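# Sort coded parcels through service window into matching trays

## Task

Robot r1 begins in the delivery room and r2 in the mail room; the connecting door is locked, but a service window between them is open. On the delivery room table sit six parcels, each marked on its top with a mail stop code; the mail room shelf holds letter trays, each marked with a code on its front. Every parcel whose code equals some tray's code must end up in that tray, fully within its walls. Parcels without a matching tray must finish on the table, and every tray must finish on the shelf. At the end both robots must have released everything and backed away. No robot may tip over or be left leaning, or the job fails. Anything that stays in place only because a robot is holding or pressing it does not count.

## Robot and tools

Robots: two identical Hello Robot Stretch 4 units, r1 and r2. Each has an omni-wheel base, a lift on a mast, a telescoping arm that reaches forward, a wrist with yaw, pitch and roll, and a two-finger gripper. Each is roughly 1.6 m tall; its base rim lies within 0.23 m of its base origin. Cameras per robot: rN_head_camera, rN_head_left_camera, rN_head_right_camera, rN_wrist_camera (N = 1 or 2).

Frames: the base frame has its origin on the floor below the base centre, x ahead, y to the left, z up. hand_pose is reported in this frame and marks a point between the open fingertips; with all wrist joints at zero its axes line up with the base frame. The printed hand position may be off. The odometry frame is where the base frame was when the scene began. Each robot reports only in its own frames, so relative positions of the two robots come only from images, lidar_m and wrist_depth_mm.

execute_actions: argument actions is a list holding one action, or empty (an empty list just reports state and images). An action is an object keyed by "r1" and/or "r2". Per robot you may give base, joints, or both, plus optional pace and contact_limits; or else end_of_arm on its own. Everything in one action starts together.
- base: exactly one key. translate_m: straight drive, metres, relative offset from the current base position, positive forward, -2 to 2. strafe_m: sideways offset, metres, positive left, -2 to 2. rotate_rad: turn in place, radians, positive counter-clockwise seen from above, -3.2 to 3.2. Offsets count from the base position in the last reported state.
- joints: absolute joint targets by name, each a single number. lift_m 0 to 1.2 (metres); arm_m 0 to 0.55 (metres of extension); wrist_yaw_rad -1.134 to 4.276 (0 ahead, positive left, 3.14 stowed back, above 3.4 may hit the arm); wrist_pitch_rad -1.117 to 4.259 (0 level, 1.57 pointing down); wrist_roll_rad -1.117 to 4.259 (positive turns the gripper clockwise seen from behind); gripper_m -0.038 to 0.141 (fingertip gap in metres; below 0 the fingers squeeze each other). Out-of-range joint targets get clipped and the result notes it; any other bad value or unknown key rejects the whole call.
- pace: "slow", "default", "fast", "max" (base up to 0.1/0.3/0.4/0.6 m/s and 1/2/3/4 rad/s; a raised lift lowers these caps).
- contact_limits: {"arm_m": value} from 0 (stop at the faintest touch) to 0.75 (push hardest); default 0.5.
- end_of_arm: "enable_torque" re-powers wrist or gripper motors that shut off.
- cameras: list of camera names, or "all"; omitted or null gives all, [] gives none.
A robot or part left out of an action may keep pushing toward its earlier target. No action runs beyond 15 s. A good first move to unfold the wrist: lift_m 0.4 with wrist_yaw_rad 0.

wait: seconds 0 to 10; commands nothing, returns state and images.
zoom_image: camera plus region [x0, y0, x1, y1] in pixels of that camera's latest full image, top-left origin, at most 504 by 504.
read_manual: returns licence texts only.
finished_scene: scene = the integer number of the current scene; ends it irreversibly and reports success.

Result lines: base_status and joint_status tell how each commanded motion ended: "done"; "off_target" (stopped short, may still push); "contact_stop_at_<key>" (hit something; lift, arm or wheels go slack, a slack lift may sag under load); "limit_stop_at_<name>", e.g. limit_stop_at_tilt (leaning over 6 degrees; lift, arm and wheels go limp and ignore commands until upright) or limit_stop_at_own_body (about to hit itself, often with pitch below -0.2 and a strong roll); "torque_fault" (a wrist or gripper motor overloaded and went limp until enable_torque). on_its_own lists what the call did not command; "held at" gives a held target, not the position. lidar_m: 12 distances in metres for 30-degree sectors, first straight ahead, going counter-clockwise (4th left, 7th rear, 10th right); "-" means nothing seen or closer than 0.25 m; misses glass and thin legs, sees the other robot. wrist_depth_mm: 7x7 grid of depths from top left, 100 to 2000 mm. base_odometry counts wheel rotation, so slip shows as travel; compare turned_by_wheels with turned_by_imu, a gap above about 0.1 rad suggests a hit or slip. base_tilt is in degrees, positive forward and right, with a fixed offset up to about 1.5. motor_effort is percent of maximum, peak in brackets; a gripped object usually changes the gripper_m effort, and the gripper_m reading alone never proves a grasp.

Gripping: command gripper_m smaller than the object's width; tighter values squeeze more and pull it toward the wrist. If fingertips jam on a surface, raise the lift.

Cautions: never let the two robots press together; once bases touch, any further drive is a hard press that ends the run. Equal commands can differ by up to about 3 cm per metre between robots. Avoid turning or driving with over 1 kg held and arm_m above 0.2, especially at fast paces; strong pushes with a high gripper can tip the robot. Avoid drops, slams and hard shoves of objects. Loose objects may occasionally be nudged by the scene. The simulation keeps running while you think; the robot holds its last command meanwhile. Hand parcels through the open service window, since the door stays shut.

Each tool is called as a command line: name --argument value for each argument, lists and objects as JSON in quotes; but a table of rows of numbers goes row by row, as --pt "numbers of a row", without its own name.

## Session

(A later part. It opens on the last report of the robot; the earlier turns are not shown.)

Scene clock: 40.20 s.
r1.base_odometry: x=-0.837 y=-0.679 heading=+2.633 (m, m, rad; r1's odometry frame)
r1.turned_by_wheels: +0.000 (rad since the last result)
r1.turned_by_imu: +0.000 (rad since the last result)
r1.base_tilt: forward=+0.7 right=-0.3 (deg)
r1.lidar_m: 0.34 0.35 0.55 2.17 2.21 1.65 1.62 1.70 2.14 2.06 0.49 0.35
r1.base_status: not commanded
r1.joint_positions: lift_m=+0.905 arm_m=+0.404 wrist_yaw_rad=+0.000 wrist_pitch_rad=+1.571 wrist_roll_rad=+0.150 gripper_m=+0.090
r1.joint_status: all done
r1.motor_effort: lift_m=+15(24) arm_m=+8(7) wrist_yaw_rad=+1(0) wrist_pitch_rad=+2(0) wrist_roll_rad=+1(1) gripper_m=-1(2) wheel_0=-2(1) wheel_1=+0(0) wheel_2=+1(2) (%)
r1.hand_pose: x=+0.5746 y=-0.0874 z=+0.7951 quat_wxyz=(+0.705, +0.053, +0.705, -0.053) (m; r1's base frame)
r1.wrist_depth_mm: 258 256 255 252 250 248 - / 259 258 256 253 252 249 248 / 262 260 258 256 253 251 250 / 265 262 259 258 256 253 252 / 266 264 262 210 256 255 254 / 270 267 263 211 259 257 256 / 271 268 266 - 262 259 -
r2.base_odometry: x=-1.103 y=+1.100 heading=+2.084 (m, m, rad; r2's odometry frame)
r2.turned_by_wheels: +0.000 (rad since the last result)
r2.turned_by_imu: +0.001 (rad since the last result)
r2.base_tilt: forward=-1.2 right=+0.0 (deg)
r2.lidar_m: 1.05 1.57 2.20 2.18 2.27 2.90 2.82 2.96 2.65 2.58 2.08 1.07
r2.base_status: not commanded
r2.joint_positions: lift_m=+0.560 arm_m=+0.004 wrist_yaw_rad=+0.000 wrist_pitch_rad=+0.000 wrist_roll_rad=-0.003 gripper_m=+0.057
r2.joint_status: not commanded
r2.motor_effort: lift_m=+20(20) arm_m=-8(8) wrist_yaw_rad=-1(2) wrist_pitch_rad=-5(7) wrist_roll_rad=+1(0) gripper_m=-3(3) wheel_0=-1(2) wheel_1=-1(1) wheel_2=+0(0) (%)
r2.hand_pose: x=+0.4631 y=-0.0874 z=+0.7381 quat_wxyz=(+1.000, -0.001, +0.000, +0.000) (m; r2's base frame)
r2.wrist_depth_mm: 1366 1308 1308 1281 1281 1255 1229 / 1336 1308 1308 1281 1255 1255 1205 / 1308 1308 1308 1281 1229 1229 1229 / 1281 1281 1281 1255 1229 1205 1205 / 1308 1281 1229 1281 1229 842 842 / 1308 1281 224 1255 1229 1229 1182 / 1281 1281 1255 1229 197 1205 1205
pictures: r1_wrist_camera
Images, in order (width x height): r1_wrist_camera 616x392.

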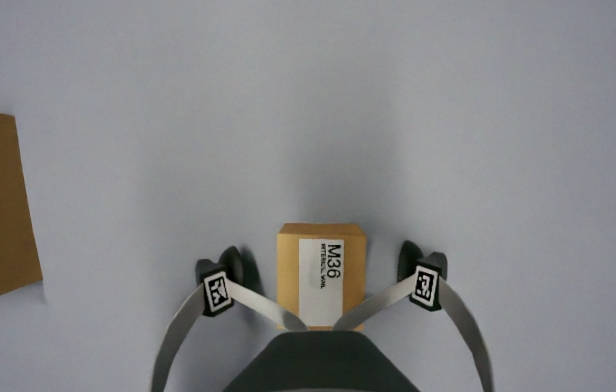

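execute_actions --actions '[{"r1": {"joints": {"gripper_m": 0.015}}}]' --cameras '["r1_wrist_camera"]'

execute_actions --actions '[{"r1": {"joints": {"lift_m": 1.05}}}]' --cameras '["r1_wrist_camera", "r1_head_right_camera"]'

Scene clock: 42.03 s.
r1.base_odometry: x=-0.837 y=-0.679 heading=+2.633 (m, m, rad; r1's odometry frame)
r1.turned_by_wheels: +0.000 (rad since the last result)
r1.turned_by_imu: +0.000 (rad since the last result)
r1.base_tilt: forward=+0.6 right=-0.3 (deg)
r1.lidar_m: 0.34 0.39 0.54 2.19 2.22 1.69 1.63 1.70 2.16 2.05 0.45 0.36
r1.base_status: not commanded
r1.joint_positions: lift_m=+0.905 arm_m=+0.404 wrist_yaw_rad=+0.000 wrist_pitch_rad=+1.571 wrist_roll_rad=+0.150 gripper_m=+0.015
r1.joint_status: all done
r1.motor_effort: lift_m=+15(15) arm_m=+8(8) wrist_yaw_rad=+0(1) wrist_pitch_rad=+1(2) wrist_roll_rad=+1(1) gripper_m=-16(15) wheel_0=-1(2) wheel_1=+0(0) wheel_2=+2(2) (%)
r1.hand_pose: x=+0.5746 y=-0.0874 z=+0.7951 quat_wxyz=(+0.705, +0.053, +0.705, -0.053) (m; r1's base frame)
r1.wrist_depth_mm: 258 256 254 253 250 247 - / 259 258 256 253 252 249 248 / 262 260 257 255 253 252 249 / 264 263 259 257 255 253 252 / 267 264 262 199 257 255 254 / 268 266 189 200 199 257 256 / 271 268 266 - 260 259 -
r2.base_odometry: x=-1.103 y=+1.100 heading=+2.084 (m, m, rad; r2's odometry frame)
r2.turned_by_wheels: +0.000 (rad since the last result)
r2.turned_by_imu: +0.000 (rad since the last result)
r2.base_tilt: forward=-1.2 right=+0.0 (deg)
r2.lidar_m: 1.05 1.59 2.20 2.18 2.27 2.91 2.82 2.95 2.67 2.58 2.10 1.10
r2.base_status: not commanded
r2.joint_positions: lift_m=+0.560 arm_m=+0.004 wrist_yaw_rad=+0.000 wrist_pitch_rad=+0.000 wrist_roll_rad=-0.003 gripper_m=+0.057
r2.joint_status: not commanded
r2.motor_effort: lift_m=+20(20) arm_m=-7(8) wrist_yaw_rad=-2(1) wrist_pitch_rad=-5(5) wrist_roll_rad=-2(0) gripper_m=-6(3) wheel_0=-2(1) wheel_1=-2(1) wheel_2=+0(0) (%)
r2.hand_pose: x=+0.4631 y=-0.0874 z=+0.7381 quat_wxyz=(+1.000, -0.001, +0.000, +0.000) (m; r2's base frame)
r2.wrist_depth_mm: 1366 1308 1308 1281 1281 1255 1229 / 1336 1336 1308 1308 1255 1281 1229 / 1366 1336 1281 1255 1255 1229 1229 / 1308 1281 1281 1281 1255 1229 1205 / 1336 1308 1255 1229 1255 842 831 / 1308 1255 224 1255 1229 1182 1229 / 1281 1255 1255 1255 197 1205 1205
pictures: r1_wrist_camera
Images, in order (width x height): r1_wrist_camera 616x392.

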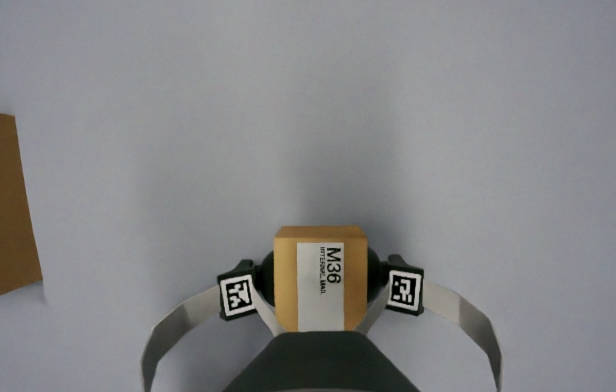

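Scene clock: 43.70 s.
r1.base_odometry: x=-0.837 y=-0.679 heading=+2.633 (m, m, rad; r1's odometry frame)
r1.turned_by_wheels: +0.000 (rad since the last result)
r1.turned_by_imu: +0.000 (rad since the last result)
r1.base_tilt: forward=+0.6 right=-0.3 (deg)
r1.lidar_m: 0.33 0.36 0.52 2.19 2.22 1.67 1.61 1.71 2.15 2.04 0.52 0.36
r1.base_status: not commanded
r1.joint_positions: lift_m=+1.050 arm_m=+0.404 wrist_yaw_rad=+0.000 wrist_pitch_rad=+1.571 wrist_roll_rad=+0.150 gripper_m=+0.015
r1.joint_status: all done
r1.motor_effort: lift_m=+25(26) arm_m=+8(7) wrist_yaw_rad=+1(0) wrist_pitch_rad=+2(0) wrist_roll_rad=+1(1) gripper_m=-19(16) wheel_0=-1(1) wheel_1=+0(0) wheel_2=+2(2) (%)
r1.hand_pose: x=+0.5746 y=-0.0874 z=+0.9393 quat_wxyz=(+0.705, +0.053, +0.705, -0.053) (m; r1's base frame)
r1.wrist_depth_mm: 397 397 394 392 389 384 382 / 404 402 397 394 392 387 384 / 402 404 402 397 397 389 389 / 359 407 407 402 399 394 392 / 415 410 407 198 399 397 394 / 418 415 189 200 199 399 399 / 421 418 415 - 404 404 402
r2.base_odometry: x=-1.103 y=+1.100 heading=+2.084 (m, m, rad; r2's odometry frame)
r2.turned_by_wheels: +0.000 (rad since the last result)
r2.turned_by_imu: +0.000 (rad since the last result)
r2.base_tilt: forward=-1.3 right=+0.0 (deg)
r2.lidar_m: 1.04 1.58 2.22 2.18 2.27 2.90 2.82 2.96 2.69 2.57 2.10 1.09
r2.base_status: not commanded
r2.joint_positions: lift_m=+0.560 arm_m=+0.004 wrist_yaw_rad=+0.000 wrist_pitch_rad=+0.000 wrist_roll_rad=-0.003 gripper_m=+0.057
r2.joint_status: not commanded
r2.motor_effort: lift_m=+20(20) arm_m=-8(7) wrist_yaw_rad=-1(1) wrist_pitch_rad=-4(6) wrist_roll_rad=-1(2) gripper_m=-5(6) wheel_0=-1(2) wheel_1=-1(1) wheel_2=+0(0) (%)
r2.hand_pose: x=+0.4631 y=-0.0874 z=+0.7381 quat_wxyz=(+1.000, -0.001, +0.000, +0.000) (m; r2's base frame)
r2.wrist_depth_mm: 1366 1308 1308 1308 1255 1255 1205 / 1366 1308 1308 1281 1255 1255 1255 / 1308 1308 1308 1281 1281 1229 1205 / 1336 1308 1281 1255 1255 1229 1205 / 1308 1281 1255 1205 1229 854 842 / 1308 1281 225 1255 1229 1182 1182 / 1281 1255 1255 1255 196 1205 1205
pictures: r1_head_right_camera, r1_wrist_camera
Images, in order (width x height): r1_head_right_camera 420x672, r1_wrist_camera 616x392.

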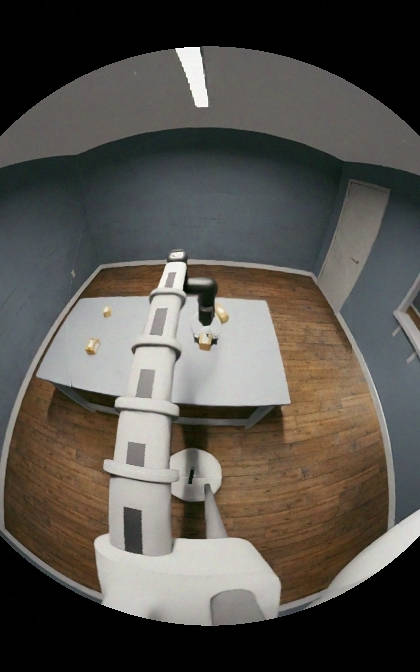

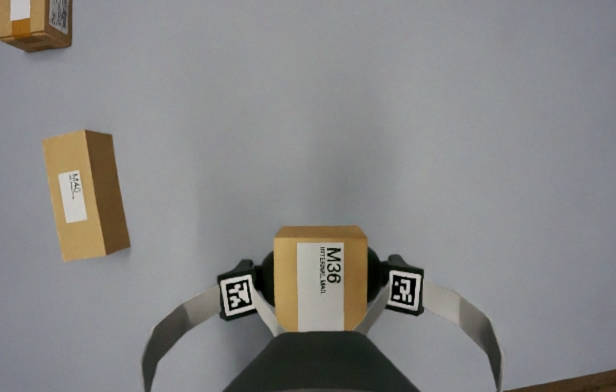

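execute_actions --actions '[{"r1": {"joints": {"arm_m": 0.55, "lift_m": 0.97, "wrist_pitch_rad": 1.1, "wrist_roll_rad": 0.0}}, "r2": {"base": {"rotate_rad": 3.035}}}]' --cameras '["r1_wrist_camera", "r2_head_camera"]'

Scene clock: 48.00 s.
r1.base_odometry: x=-0.837 y=-0.679 heading=+2.633 (m, m, rad; r1's odometry frame)
r1.turned_by_wheels: +0.000 (rad since the last result)
r1.turned_by_imu: +0.000 (rad since the last result)
r1.base_tilt: forward=+0.7 right=-0.3 (deg)
r1.lidar_m: 0.33 0.37 0.53 2.20 2.24 1.68 1.62 1.70 2.17 2.07 0.48 0.35
r1.base_status: not commanded
r1.joint_positions: lift_m=+0.970 arm_m=+0.547 wrist_yaw_rad=+0.000 wrist_pitch_rad=+1.101 wrist_roll_rad=+0.000 gripper_m=+0.015
r1.joint_status: all done
joint sent to its limit — the command would take r1.arm_m past its upper limit, so that joint was sent only as far as its limit.
r1.motor_effort: lift_m=+16(23) arm_m=+7(9) wrist_yaw_rad=+0(1) wrist_pitch_rad=-4(9) wrist_roll_rad=-2(4) gripper_m=-16(13) wheel_0=-1(2) wheel_1=-1(1) wheel_2=+2(2) (%)
r1.hand_pose: x=+0.8482 y=-0.0874 z=+0.8913 quat_wxyz=(+0.852, +0.000, +0.523, +0.000) (m; r1's base frame)
r1.wrist_depth_mm: 1576 1537 1499 1499 1499 1464 1464 / 473 462 455 449 442 439 1336 / 433 427 418 413 413 407 402 / 404 394 392 389 336 377 375 / 330 373 366 199 309 345 351 / 340 347 189 200 199 329 330 / 332 325 327 - 320 314 314
r2.base_odometry: x=-1.103 y=+1.100 heading=-1.164 (m, m, rad; r2's odometry frame)
r2.turned_by_wheels: +3.035 (rad since the last result)
r2.turned_by_imu: +3.093 (rad since the last result)
r2.base_tilt: forward=-1.2 right=+0.0 (deg)
r2.lidar_m: 2.69 2.89 2.77 2.59 2.35 1.14 1.05 1.07 1.99 2.18 2.21 2.81
r2.base_status: done
r2.joint_positions: lift_m=+0.560 arm_m=+0.004 wrist_yaw_rad=+0.000 wrist_pitch_rad=+0.000 wrist_roll_rad=-0.003 gripper_m=+0.057
r2.joint_status: not commanded
r2.motor_effort: lift_m=+20(20) arm_m=-8(8) wrist_yaw_rad=-2(2) wrist_pitch_rad=-6(7) wrist_roll_rad=-1(0) gripper_m=-3(5) wheel_0=-1(12) wheel_1=-1(7) wheel_2=+0(7) (%)
r2.hand_pose: x=+0.4631 y=-0.0874 z=+0.7381 quat_wxyz=(+1.000, -0.001, +0.000, +0.000) (m; r2's base frame)
r2.wrist_depth_mm: - - - - - - - / - - - - - - - / - - - - - - - / - - - - - - - / - - - - - - - / - - 224 - - - - / 1863 1863 1661 1863 198 - -
pictures: r1_wrist_camera, r2_head_camera
Images, in order (width x height): r1_wrist_camera 616x392, r2_head_camera 420x560.

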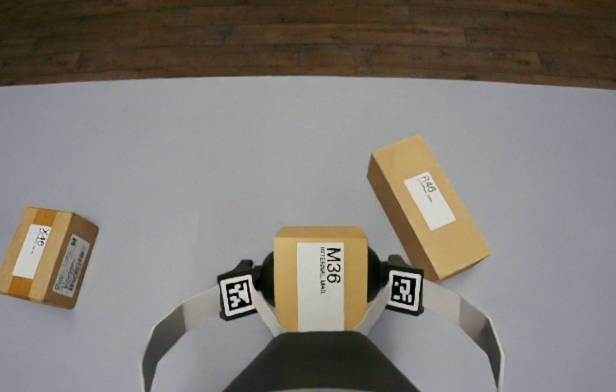

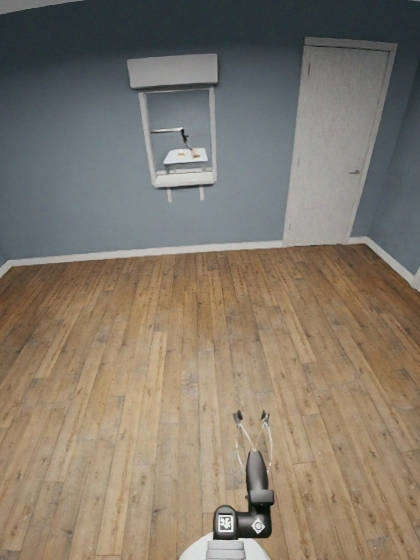

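zoom_image --camera "r1_wrist_camera" --region '[360, 130, 500, 290]'

zoom_image --camera "r1_wrist_camera" --region '[0, 190, 110, 320]'

Region (360, 130, 500, 290) of r1_wrist_camera's 616x392 image, scaled by 3.150; it fills the left 441 columns of this view, and the rest is white.

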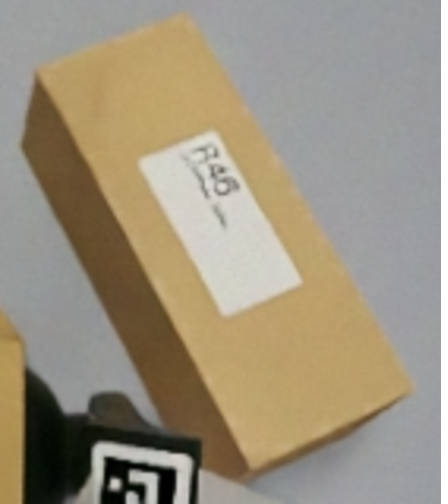

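Region (0, 190, 110, 320) of r1_wrist_camera's 616x392 image, scaled by 3.877; it fills the left 426 columns of this view, and the rest is white.

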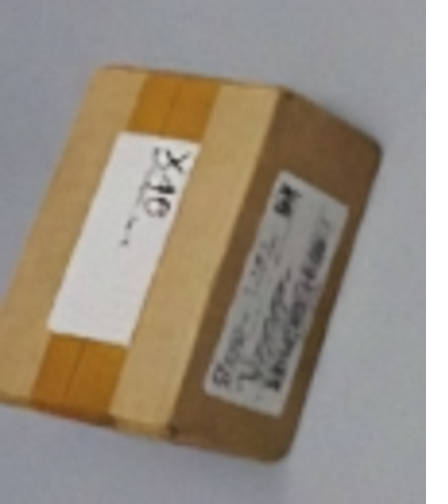

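execute_actions --actions '[{"r1": {"base": {"strafe_m": 0.5}}, "r2": {"base": {"translate_m": 1.9}, "pace": "fast"}}]' --cameras '["r1_wrist_camera", "r2_head_camera"]'

Scene clock: 54.50 s.
r1.base_odometry: x=-1.080 y=-1.115 heading=+2.633 (m, m, rad; r1's odometry frame)
r1.turned_by_wheels: +0.000 (rad since the last result)
r1.turned_by_imu: +0.000 (rad since the last result)
r1.base_tilt: forward=+0.6 right=-0.3 (deg)
r1.lidar_m: 0.36 0.41 0.61 1.70 1.83 1.66 1.60 1.66 2.41 2.57 0.55 0.40
r1.base_status: done
r1.joint_positions: lift_m=+0.970 arm_m=+0.547 wrist_yaw_rad=+0.000 wrist_pitch_rad=+1.101 wrist_roll_rad=+0.000 gripper_m=+0.015
r1.joint_status: not commanded
r1.motor_effort: lift_m=+16(16) arm_m=+7(8) wrist_yaw_rad=+1(0) wrist_pitch_rad=-3(4) wrist_roll_rad=-1(1) gripper_m=-16(16) wheel_0=+1(10) wheel_1=+0(8) wheel_2=+1(1) (%)
r1.hand_pose: x=+0.8482 y=-0.0874 z=+0.8913 quat_wxyz=(+0.852, +0.000, +0.523, +0.000) (m; r1's base frame)
r1.wrist_depth_mm: 1576 1576 1537 1499 1499 1464 1464 / 469 462 455 449 442 436 433 / 433 427 421 415 410 407 402 / 404 353 389 389 384 377 375 / 377 373 370 198 355 353 306 / 351 347 189 200 199 329 320 / 332 325 329 - 320 314 312
r2.base_odometry: x=-0.351 y=-0.645 heading=-1.164 (m, m, rad; r2's odometry frame)
r2.turned_by_wheels: +0.000 (rad since the last result)
r2.turned_by_imu: +0.001 (rad since the last result)
r2.base_tilt: forward=-1.2 right=-0.1 (deg)
r2.lidar_m: 0.81 0.83 1.20 2.74 2.80 3.59 3.42 3.15 2.15 1.98 1.42 0.99
r2.base_status: done
r2.joint_positions: lift_m=+0.560 arm_m=+0.004 wrist_yaw_rad=+0.000 wrist_pitch_rad=+0.000 wrist_roll_rad=-0.003 gripper_m=+0.057
r2.joint_status: not commanded
r2.motor_effort: lift_m=+20(20) arm_m=-8(7) wrist_yaw_rad=-2(2) wrist_pitch_rad=-7(7) wrist_roll_rad=-2(1) gripper_m=-2(4) wheel_0=+1(8) wheel_1=+0(7) wheel_2=+1(12) (%)
r2.hand_pose: x=+0.4631 y=-0.0874 z=+0.7381 quat_wxyz=(+1.000, -0.001, +0.000, +0.000) (m; r2's base frame)
r2.wrist_depth_mm: - - - 707 707 723 732 / - - - 707 707 715 732 / 647 603 691 699 707 723 732 / 676 683 683 699 707 715 723 / 683 668 691 699 691 707 715 / 668 676 225 691 691 699 707 / 668 668 683 683 197 699 699
pictures: r1_wrist_camera, r2_head_camera
Images, in order (width x height): r1_wrist_camera 616x392, r2_head_camera 420x560.

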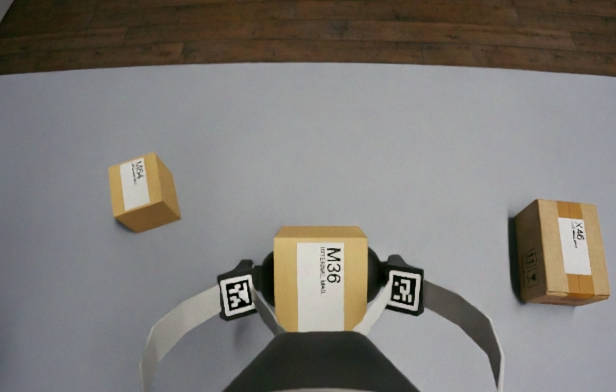

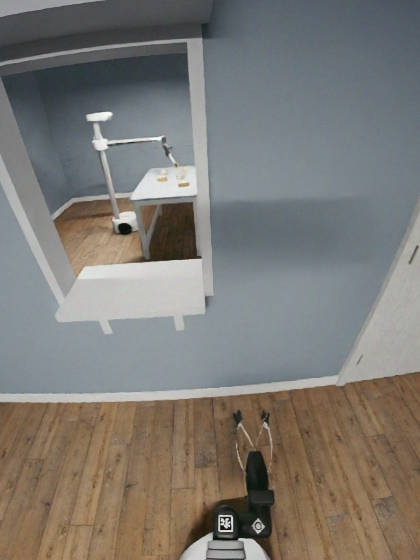

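zoom_image --camera "r1_wrist_camera" --region '[100, 145, 200, 240]'

zoom_image --camera "r1_wrist_camera" --region '[500, 190, 616, 310]'

Region (100, 145, 200, 240) of r1_wrist_camera's 616x392 image, scaled by 5.040; it fills the top 479 rows of this view, and the rest is white.

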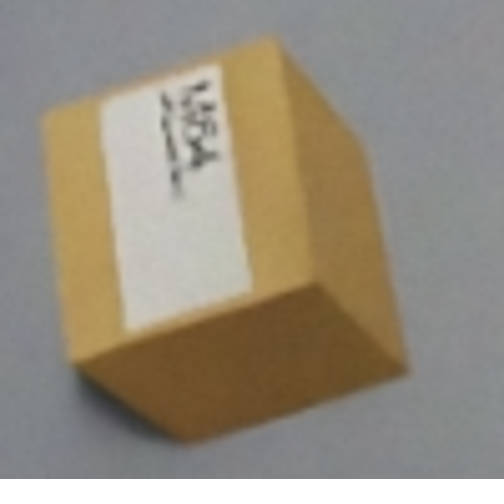

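Region (500, 190, 616, 310) of r1_wrist_camera's 616x392 image, scaled by 4.200; it fills the left 487 columns of this view, and the rest is white.

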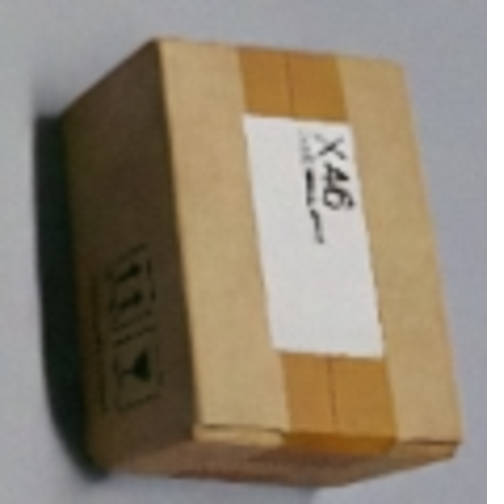

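execute_actions --actions '[{"r1": {"joints": {"arm_m": 0.27, "wrist_pitch_rad": 1.25}}, "r2": {"base": {"strafe_m": 0.35}, "joints": {"lift_m": 0.95}}}]' --cameras '["r1_wrist_camera", "r2_head_camera", "r2_wrist_camera"]'

Scene clock: 57.60 s.
r1.base_odometry: x=-1.080 y=-1.115 heading=+2.633 (m, m, rad; r1's odometry frame)
r1.turned_by_wheels: +0.000 (rad since the last result)
r1.turned_by_imu: +0.000 (rad since the last result)
r1.base_tilt: forward=+0.7 right=-0.3 (deg)
r1.lidar_m: 0.36 0.39 0.55 1.69 1.82 1.64 1.60 1.70 2.42 2.52 0.54 0.38
r1.base_status: not commanded
r1.joint_positions: lift_m=+0.970 arm_m=+0.271 wrist_yaw_rad=+0.000 wrist_pitch_rad=+1.251 wrist_roll_rad=+0.000 gripper_m=+0.015
r1.joint_status: all done
r1.motor_effort: lift_m=+16(16) arm_m=-7(7) wrist_yaw_rad=+1(0) wrist_pitch_rad=-3(3) wrist_roll_rad=-1(1) gripper_m=-15(15) wheel_0=+1(1) wheel_1=-1(1) wheel_2=+1(1) (%)
r1.hand_pose: x=+0.5329 y=-0.0874 z=+0.8747 quat_wxyz=(+0.811, +0.000, +0.586, +0.000) (m; r1's base frame)
r1.wrist_depth_mm: 421 421 413 407 399 397 392 / 404 399 394 389 387 382 370 / 384 327 375 370 368 364 353 / 368 357 359 357 353 347 343 / 353 349 345 199 336 334 332 / 338 334 189 200 199 320 319 / 325 322 322 - 314 310 307
r2.base_odometry: x=-0.030 y=-0.506 heading=-1.164 (m, m, rad; r2's odometry frame)
r2.turned_by_wheels: +0.000 (rad since the last result)
r2.turned_by_imu: +0.001 (rad since the last result)
r2.base_tilt: forward=-1.2 right=+0.0 (deg)
r2.lidar_m: 0.78 0.79 1.17 2.40 2.44 3.16 3.44 3.49 2.51 2.35 1.40 0.84
r2.base_status: done
r2.joint_positions: lift_m=+0.950 arm_m=+0.004 wrist_yaw_rad=+0.000 wrist_pitch_rad=+0.000 wrist_roll_rad=-0.003 gripper_m=+0.057
r2.joint_status: all done
r2.motor_effort: lift_m=+20(22) arm_m=-7(7) wrist_yaw_rad=-2(1) wrist_pitch_rad=-6(7) wrist_roll_rad=-1(1) gripper_m=-4(3) wheel_0=-2(9) wheel_1=+0(8) wheel_2=+0(0) (%)
r2.hand_pose: x=+0.4631 y=-0.0874 z=+1.1281 quat_wxyz=(+1.000, -0.001, +0.000, +0.000) (m; r2's base frame)
r2.wrist_depth_mm: 661 - - - - 699 707 / 654 - - - - 699 691 / 654 - - - - 683 691 / 640 - - - - 683 691 / 640 - - - - 676 683 / 640 - 224 - 668 676 683 / 640 683 615 691 197 668 676
pictures: r1_wrist_camera, r2_head_camera, r2_wrist_camera
Images, in order (width x height): r1_wrist_camera 616x392, r2_head_camera 420x560, r2_wrist_camera 616x392.

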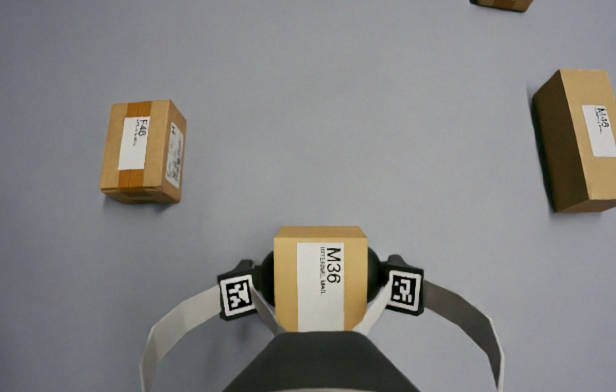

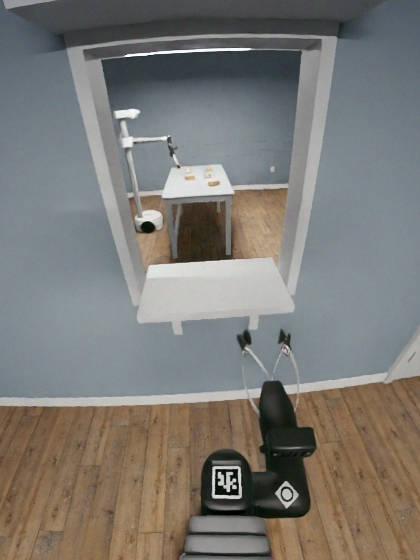

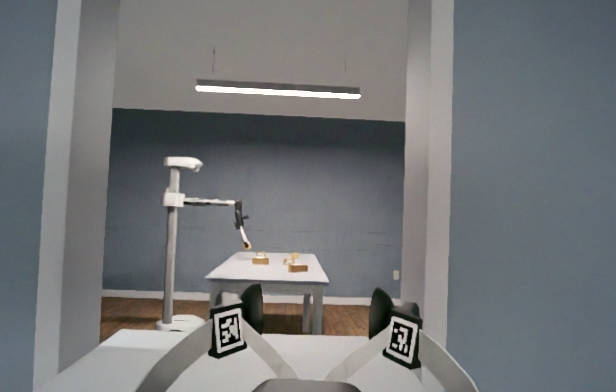

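zoom_image --camera "r1_wrist_camera" --region '[90, 90, 200, 210]'

Region (90, 90, 200, 210) of r1_wrist_camera's 616x392 image, scaled by 4.200; it fills the left 462 columns of this view, and the rest is white.

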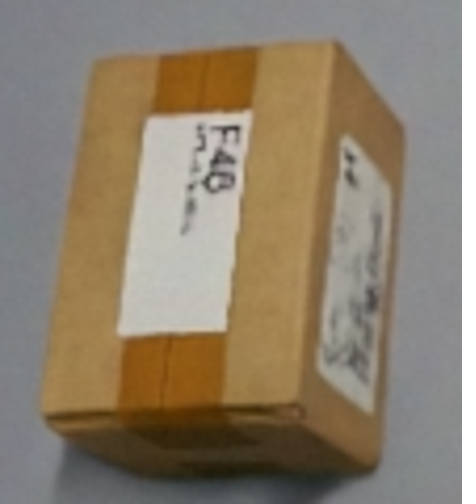

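execute_actions --actions '[{"r1": {"base": {"strafe_m": -2.0}, "joints": {"arm_m": 0.05, "lift_m": 1.15, "wrist_pitch_rad": 1.571}, "pace": "fast"}, "r2": {"joints": {"lift_m": 1.15, "wrist_pitch_rad": 1.571, "gripper_m": 0.09}}}]' --cameras '["r1_head_camera", "r1_head_right_camera", "r2_head_camera"]'

Scene clock: 66.70 s.
r1.base_odometry: x=-0.106 y=+0.632 heading=+2.633 (m, m, rad; r1's odometry frame)
r1.turned_by_wheels: +0.000 (rad since the last result)
r1.turned_by_imu: -0.002 (rad since the last result)
r1.base_tilt: forward=+0.7 right=-0.3 (deg)
r1.lidar_m: 2.73 1.35 1.05 1.47 2.33 1.76 1.69 0.82 0.60 0.55 0.61 0.74
r1.base_status: done
r1.joint_positions: lift_m=+1.150 arm_m=+0.051 wrist_yaw_rad=+0.000 wrist_pitch_rad=+1.571 wrist_roll_rad=+0.000 gripper_m=+0.015
r1.joint_status: all done
r1.motor_effort: lift_m=+24(27) arm_m=-7(8) wrist_yaw_rad=+1(1) wrist_pitch_rad=+0(5) wrist_roll_rad=-1(1) gripper_m=-16(16) wheel_0=+0(11) wheel_1=+1(10) wheel_2=+0(1) (%)
r1.hand_pose: x=+0.2221 y=-0.0874 z=+1.0394 quat_wxyz=(+0.707, +0.000, +0.707, +0.000) (m; r1's base frame)
r1.wrist_depth_mm: 1255 1255 1229 1229 1229 1118 788 / 1255 1255 1255 1205 1229 1118 788 / 1281 1281 1229 1229 1229 1138 788 / 1308 1255 1255 1255 1229 1138 798 / 1308 1281 1281 199 1229 1118 778 / 1308 1308 189 200 198 960 759 / 1336 1308 1281 - 1255 1098 750
r2.base_odometry: x=-0.030 y=-0.506 heading=-1.164 (m, m, rad; r2's odometry frame)
r2.turned_by_wheels: +0.000 (rad since the last result)
r2.turned_by_imu: +0.002 (rad since the last result)
r2.base_tilt: forward=-1.2 right=+0.0 (deg)
r2.lidar_m: 0.77 0.79 1.18 2.39 2.45 3.13 3.44 3.49 2.51 2.34 1.38 0.83
r2.base_status: not commanded
r2.joint_positions: lift_m=+1.150 arm_m=+0.004 wrist_yaw_rad=+0.000 wrist_pitch_rad=+1.571 wrist_roll_rad=-0.003 gripper_m=+0.090
r2.joint_status: all done
r2.motor_effort: lift_m=+20(21) arm_m=-7(7) wrist_yaw_rad=-2(2) wrist_pitch_rad=+1(3) wrist_roll_rad=-1(0) gripper_m=+0(2) wheel_0=-2(2) wheel_1=+0(0) wheel_2=+0(0) (%)
r2.hand_pose: x=+0.1746 y=-0.0874 z=+1.0396 quat_wxyz=(+0.707, -0.001, +0.707, +0.001) (m; r2's base frame)
r2.wrist_depth_mm: 1281 1281 1281 1281 1255 1255 1229 / 1281 1308 1281 1255 1255 1229 1229 / 1281 1281 1255 1255 1281 1229 1229 / 1281 1281 1281 1255 1229 1229 1229 / 1255 1281 1281 1060 1255 1229 1229 / 1281 1281 223 1042 1229 1205 1205 / 1255 1281 1229 768 1205 1205 1160
pictures: r1_head_camera, r1_head_right_camera, r2_head_camera
Images, in order (width x height): r1_head_camera 420x560, r1_head_right_camera 420x672, r2_head_camera 420x560.

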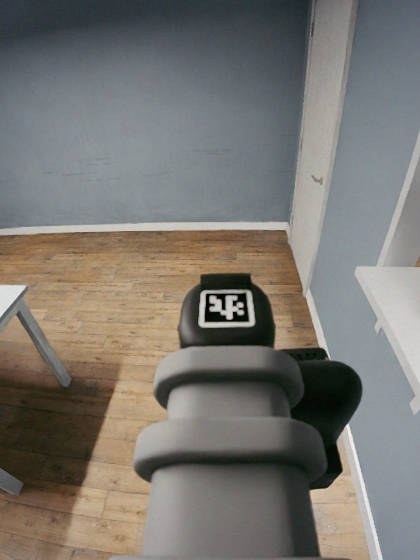

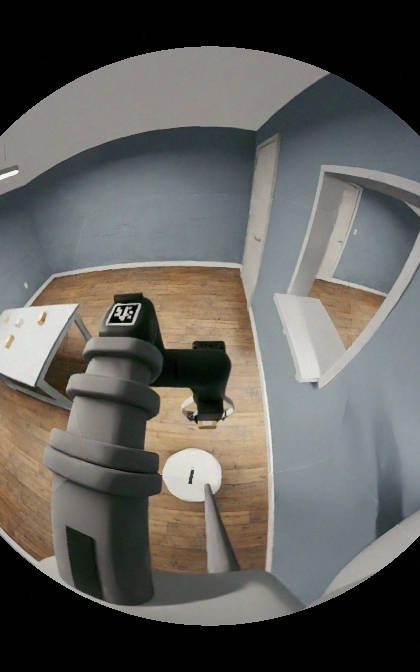

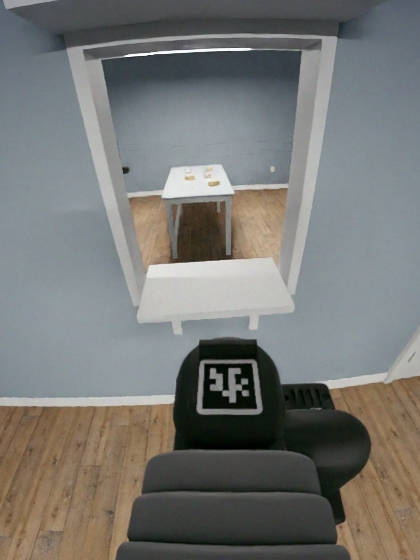

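execute_actions --actions '[{"r1": {"base": {"translate_m": 0.85}, "pace": "fast"}}]' --cameras '["r1_head_right_camera"]'

execute_actions --actions '[{"r1": {"base": {"rotate_rad": -1.64}}}]' --cameras '["r1_head_camera", "r1_head_right_camera", "r1_wrist_camera", "r2_head_camera"]'

Scene clock: 71.97 s.
r1.base_odometry: x=-0.849 y=+1.045 heading=+2.633 (m, m, rad; r1's odometry frame)
r1.turned_by_wheels: +0.000 (rad since the last result)
r1.turned_by_imu: +0.001 (rad since the last result)
r1.base_tilt: forward=+0.6 right=-0.3 (deg)
r1.lidar_m: 2.19 2.31 3.28 0.93 1.02 2.64 2.24 0.87 0.55 0.51 0.56 0.95
r1.base_status: done
r1.joint_positions: lift_m=+1.150 arm_m=+0.051 wrist_yaw_rad=+0.000 wrist_pitch_rad=+1.571 wrist_roll_rad=+0.000 gripper_m=+0.015
r1.joint_status: not commanded
r1.motor_effort: lift_m=+24(24) arm_m=-8(7) wrist_yaw_rad=+1(1) wrist_pitch_rad=+1(0) wrist_roll_rad=-1(1) gripper_m=-14(13) wheel_0=+0(5) wheel_1=+0(3) wheel_2=+0(9) (%)
r1.hand_pose: x=+0.2221 y=-0.0874 z=+1.0394 quat_wxyz=(+0.707, +0.000, +0.707, +0.000) (m; r1's base frame)
r1.wrist_depth_mm: 1255 1229 1229 1229 1205 1229 831 / 1255 1255 1229 1205 1229 1205 842 / 1281 1281 1255 1255 1229 1229 854 / 1255 1255 1229 1255 1229 1205 842 / 1308 1281 1255 200 1255 1182 831 / 1308 1281 189 200 199 1025 809 / 1308 1281 1281 - 1255 1138 798
r2.base_odometry: x=-0.030 y=-0.506 heading=-1.164 (m, m, rad; r2's odometry frame)
r2.turned_by_wheels: +0.000 (rad since the last result)
r2.turned_by_imu: +0.001 (rad since the last result)
r2.base_tilt: forward=-1.2 right=+0.0 (deg)
r2.lidar_m: 0.77 0.78 1.18 2.40 2.45 3.17 3.44 3.49 2.52 2.33 1.38 0.84
r2.base_status: not commanded
r2.joint_positions: lift_m=+1.150 arm_m=+0.004 wrist_yaw_rad=+0.000 wrist_pitch_rad=+1.571 wrist_roll_rad=-0.003 gripper_m=+0.090
r2.joint_status: not commanded
r2.motor_effort: lift_m=+20(20) arm_m=-7(7) wrist_yaw_rad=-1(2) wrist_pitch_rad=+0(0) wrist_roll_rad=+1(1) gripper_m=-1(0) wheel_0=-2(2) wheel_1=+1(0) wheel_2=+0(0) (%)
r2.hand_pose: x=+0.1746 y=-0.0874 z=+1.0396 quat_wxyz=(+0.707, -0.001, +0.707, +0.001) (m; r2's base frame)
r2.wrist_depth_mm: 1281 1255 1281 1255 1255 1281 1229 / 1336 1281 1281 1281 1281 1255 1229 / 1281 1281 1281 1229 1255 1229 1205 / 1308 1255 1281 1229 1255 1229 1205 / 1281 1281 1255 1042 1229 1229 1229 / 1281 1255 222 1042 1229 1205 1205 / 1255 1255 1229 759 1182 1182 1182
pictures: r1_head_right_camera
Images, in order (width x height): r1_head_right_camera 420x672.

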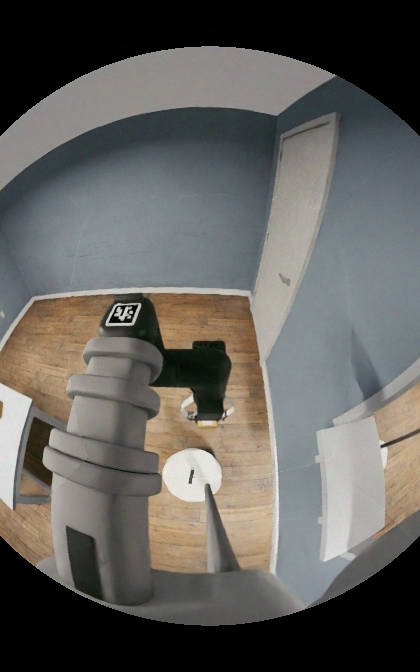

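Scene clock: 74.67 s.
r1.base_odometry: x=-0.849 y=+1.045 heading=+0.993 (m, m, rad; r1's odometry frame)
r1.turned_by_wheels: -1.640 (rad since the last result)
r1.turned_by_imu: -1.642 (rad since the last result)
r1.base_tilt: forward=+0.6 right=-0.3 (deg)
r1.lidar_m: 0.51 0.56 0.89 2.18 2.26 3.08 0.95 1.04 2.63 2.53 0.92 0.54
r1.base_status: done
r1.joint_positions: lift_m=+1.150 arm_m=+0.051 wrist_yaw_rad=+0.000 wrist_pitch_rad=+1.571 wrist_roll_rad=+0.000 gripper_m=+0.015
r1.joint_status: not commanded
r1.motor_effort: lift_m=+24(24) arm_m=-7(7) wrist_yaw_rad=+1(1) wrist_pitch_rad=+1(0) wrist_roll_rad=-2(1) gripper_m=-17(15) wheel_0=+0(4) wheel_1=+1(5) wheel_2=+0(5) (%)
r1.hand_pose: x=+0.2221 y=-0.0874 z=+1.0394 quat_wxyz=(+0.707, +0.000, +0.707, +0.000) (m; r1's base frame)
r1.wrist_depth_mm: 809 842 866 904 917 946 946 / 1182 1229 1255 1229 1205 1205 1205 / 1255 1255 1229 1229 1229 1205 1205 / 1281 1281 1281 1229 1229 1229 1205 / 1308 1308 1255 199 1255 1229 1229 / 1308 1281 189 200 199 1229 1229 / 1308 1281 1281 - 1255 1255 1229
r2.base_odometry: x=-0.030 y=-0.506 heading=-1.164 (m, m, rad; r2's odometry frame)
r2.turned_by_wheels: +0.000 (rad since the last result)
r2.turned_by_imu: +0.001 (rad since the last result)
r2.base_tilt: forward=-1.2 right=+0.0 (deg)
r2.lidar_m: 0.77 0.79 1.18 2.39 2.43 3.16 3.45 3.49 2.50 2.33 1.40 0.83
r2.base_status: not commanded
r2.joint_positions: lift_m=+1.150 arm_m=+0.004 wrist_yaw_rad=+0.000 wrist_pitch_rad=+1.571 wrist_roll_rad=-0.003 gripper_m=+0.090
r2.joint_status: not commanded
r2.motor_effort: lift_m=+20(20) arm_m=-7(7) wrist_yaw_rad=-1(1) wrist_pitch_rad=+3(3) wrist_roll_rad=-1(1) gripper_m=-2(3) wheel_0=-2(2) wheel_1=+0(0) wheel_2=+0(0) (%)
r2.hand_pose: x=+0.1746 y=-0.0874 z=+1.0396 quat_wxyz=(+0.707, -0.001, +0.707, +0.001) (m; r2's base frame)
r2.wrist_depth_mm: 1255 1281 1281 1281 1281 1255 1255 / 1308 1281 1281 1308 1255 1255 1229 / 1308 1255 1281 1255 1229 1229 1229 / 1281 1281 1229 1229 1229 1229 1205 / 1308 1255 1255 1042 1255 1255 1205 / 1281 1281 222 1025 1205 1229 1205 / 1281 1229 1229 768 1205 1182 1205
pictures: r1_head_camera, r1_head_right_camera, r1_wrist_camera, r2_head_camera
Images, in order (width x height): r1_head_camera 420x560, r1_head_right_camera 420x672, r1_wrist_camera 616x392, r2_head_camera 420x560.

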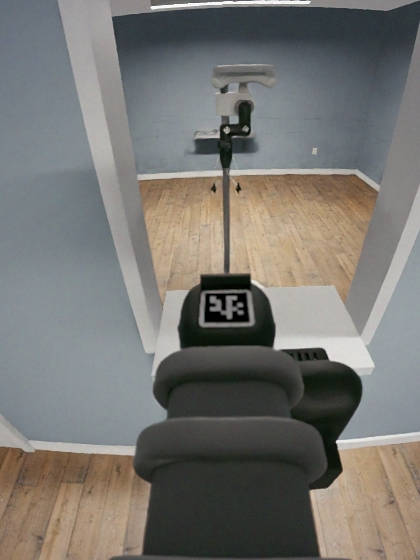

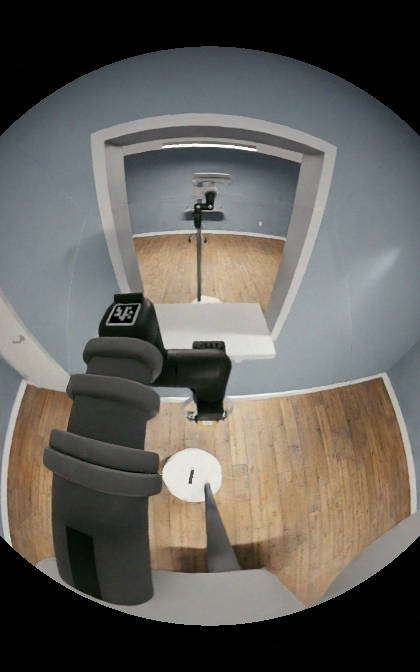

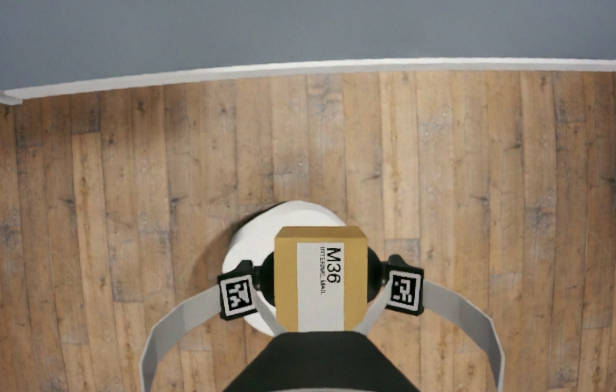

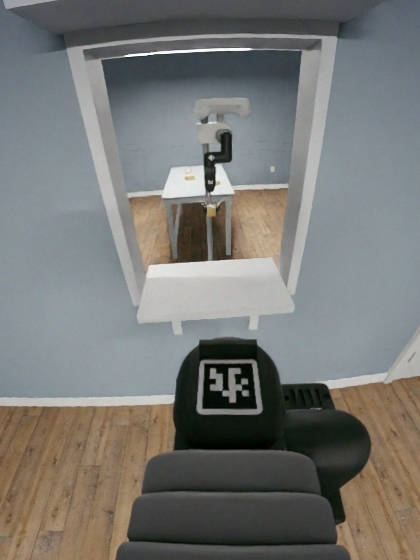

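execute_actions --actions '[{"r1": {"base": {"translate_m": 0.15}, "joints": {"arm_m": 0.4}}}]' --cameras '["r1_wrist_camera", "r2_head_camera"]'

Scene clock: 77.50 s.
r1.base_odometry: x=-0.767 y=+1.171 heading=+0.993 (m, m, rad; r1's odometry frame)
r1.turned_by_wheels: +0.000 (rad since the last result)
r1.turned_by_imu: +0.000 (rad since the last result)
r1.base_tilt: forward=+0.6 right=-0.3 (deg)
r1.lidar_m: 0.34 0.38 0.71 1.69 2.26 3.05 1.13 1.20 2.64 2.13 0.53 0.39
r1.base_status: done
r1.joint_positions: lift_m=+1.150 arm_m=+0.399 wrist_yaw_rad=+0.000 wrist_pitch_rad=+1.571 wrist_roll_rad=+0.000 gripper_m=+0.015
r1.joint_status: all done
r1.motor_effort: lift_m=+24(24) arm_m=+7(10) wrist_yaw_rad=+0(0) wrist_pitch_rad=+1(1) wrist_roll_rad=-1(1) gripper_m=-19(19) wheel_0=-1(5) wheel_1=+1(4) wheel_2=+2(9) (%)
r1.hand_pose: x=+0.5696 y=-0.0874 z=+1.0394 quat_wxyz=(+0.707, +0.000, +0.707, +0.000) (m; r1's base frame)
r1.wrist_depth_mm: 1255 1229 1229 1205 1205 1205 1205 / 1255 366 362 357 355 351 349 / 370 366 364 362 357 355 353 / 373 370 366 364 362 357 355 / 375 370 368 200 362 359 357 / 377 377 189 200 199 362 364 / 842 379 373 - 370 366 364
r2.base_odometry: x=-0.030 y=-0.506 heading=-1.164 (m, m, rad; r2's odometry frame)
r2.turned_by_wheels: +0.000 (rad since the last result)
r2.turned_by_imu: +0.001 (rad since the last result)
r2.base_tilt: forward=-1.3 right=+0.0 (deg)
r2.lidar_m: 0.77 0.79 1.19 2.40 2.44 3.16 3.44 3.49 2.50 2.35 1.40 0.82
r2.base_status: not commanded
r2.joint_positions: lift_m=+1.150 arm_m=+0.004 wrist_yaw_rad=+0.000 wrist_pitch_rad=+1.571 wrist_roll_rad=-0.003 gripper_m=+0.090
r2.joint_status: not commanded
r2.motor_effort: lift_m=+20(20) arm_m=-7(7) wrist_yaw_rad=-1(2) wrist_pitch_rad=+1(1) wrist_roll_rad=+1(1) gripper_m=-2(1) wheel_0=-2(2) wheel_1=+0(0) wheel_2=+0(0) (%)
r2.hand_pose: x=+0.1746 y=-0.0874 z=+1.0396 quat_wxyz=(+0.707, -0.001, +0.707, +0.001) (m; r2's base frame)
r2.wrist_depth_mm: 1255 1308 1308 1255 1255 1255 1255 / 1281 1255 1281 1255 1255 1255 1205 / 1308 1308 1281 1255 1255 1255 1229 / 1255 1255 1281 1255 1229 1229 1229 / 1255 1255 1255 1025 1229 1205 1205 / 1281 1255 221 1042 1255 1205 1229 / 1255 1255 1255 768 1229 1182 1182
pictures: r1_wrist_camera, r2_head_camera
Images, in order (width x height): r1_wrist_camera 616x392, r2_head_camera 420x560.

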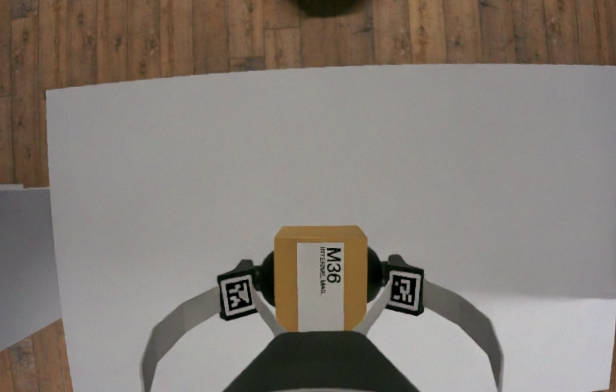

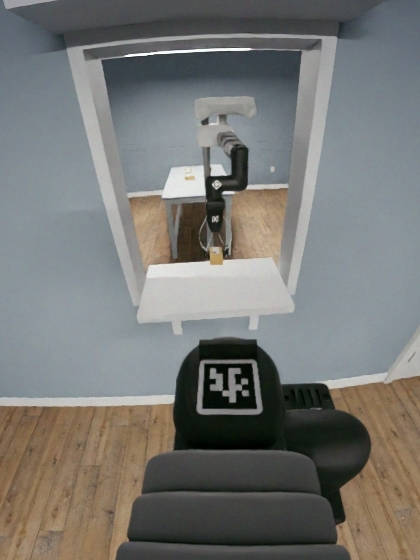

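execute_actions --actions '[{"r1": {"joints": {"lift_m": 1.042}}, "r2": {"base": {"translate_m": 0.1}}}]' --cameras '["r1_wrist_camera", "r2_head_camera"]'

Scene clock: 79.63 s.
r1.base_odometry: x=-0.767 y=+1.171 heading=+0.993 (m, m, rad; r1's odometry frame)
r1.turned_by_wheels: +0.000 (rad since the last result)
r1.turned_by_imu: +0.000 (rad since the last result)
r1.base_tilt: forward=+0.7 right=-0.3 (deg)
r1.lidar_m: 0.36 0.39 0.68 1.64 2.27 3.06 1.11 1.19 2.64 2.08 0.55 0.39
r1.base_status: not commanded
r1.joint_positions: lift_m=+1.042 arm_m=+0.399 wrist_yaw_rad=+0.000 wrist_pitch_rad=+1.571 wrist_roll_rad=+0.000 gripper_m=+0.015
r1.joint_status: all done
r1.motor_effort: lift_m=+15(21) arm_m=+8(8) wrist_yaw_rad=+0(0) wrist_pitch_rad=+0(0) wrist_roll_rad=-1(1) gripper_m=-15(17) wheel_0=-1(2) wheel_1=+2(1) wheel_2=+2(2) (%)
r1.hand_pose: x=+0.5696 y=-0.0874 z=+0.9321 quat_wxyz=(+0.707, +0.000, +0.707, +0.000) (m; r1's base frame)
r1.wrist_depth_mm: 1138 1118 254 250 249 247 - / 258 256 255 253 251 248 246 / 260 260 257 255 253 250 249 / 264 262 259 256 254 252 251 / 265 263 262 199 256 254 253 / 268 266 189 200 199 255 255 / 270 268 265 - 260 258 -
r2.base_odometry: x=+0.010 y=-0.598 heading=-1.164 (m, m, rad; r2's odometry frame)
r2.turned_by_wheels: +0.000 (rad since the last result)
r2.turned_by_imu: +0.001 (rad since the last result)
r2.base_tilt: forward=-1.2 right=+0.0 (deg)
r2.lidar_m: 0.67 0.69 1.03 2.35 2.44 3.16 3.55 3.60 2.50 2.34 1.25 0.75
r2.base_status: done
r2.joint_positions: lift_m=+1.150 arm_m=+0.004 wrist_yaw_rad=+0.000 wrist_pitch_rad=+1.571 wrist_roll_rad=-0.003 gripper_m=+0.090
r2.joint_status: not commanded
r2.motor_effort: lift_m=+20(20) arm_m=-7(6) wrist_yaw_rad=-2(2) wrist_pitch_rad=+4(3) wrist_roll_rad=-2(2) gripper_m=-3(4) wheel_0=+1(7) wheel_1=+1(7) wheel_2=-1(10) (%)
r2.hand_pose: x=+0.1746 y=-0.0874 z=+1.0396 quat_wxyz=(+0.707, -0.001, +0.707, +0.001) (m; r2's base frame)
r2.wrist_depth_mm: 1118 1118 1182 1160 1205 1229 1229 / 1308 1308 1255 1255 1281 1281 1255 / 1281 1281 1281 1255 1229 1255 1229 / 1281 1255 1255 1229 1229 1229 1229 / 1308 1281 1255 1025 1229 1255 1205 / 1229 1255 222 1008 1229 1229 1205 / 1255 1255 1229 750 1205 1205 1205
pictures: r1_wrist_camera, r2_head_camera
Images, in order (width x height): r1_wrist_camera 616x392, r2_head_camera 420x560.

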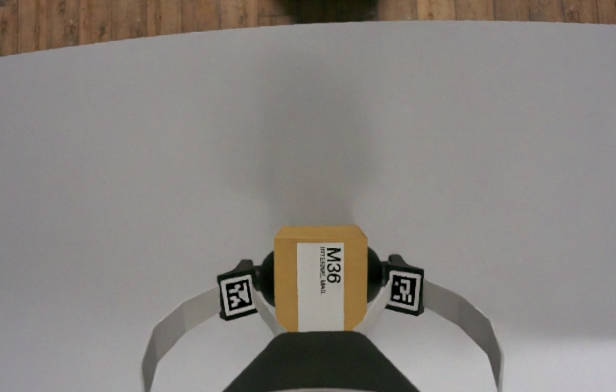

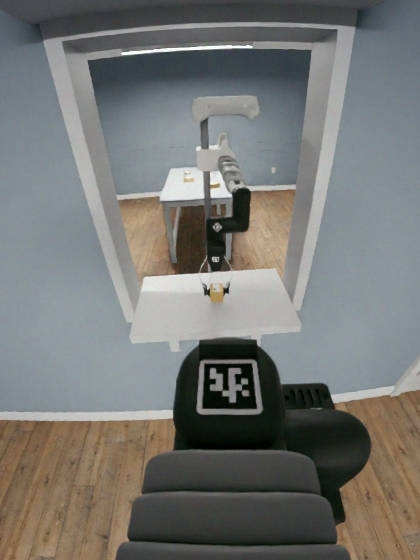

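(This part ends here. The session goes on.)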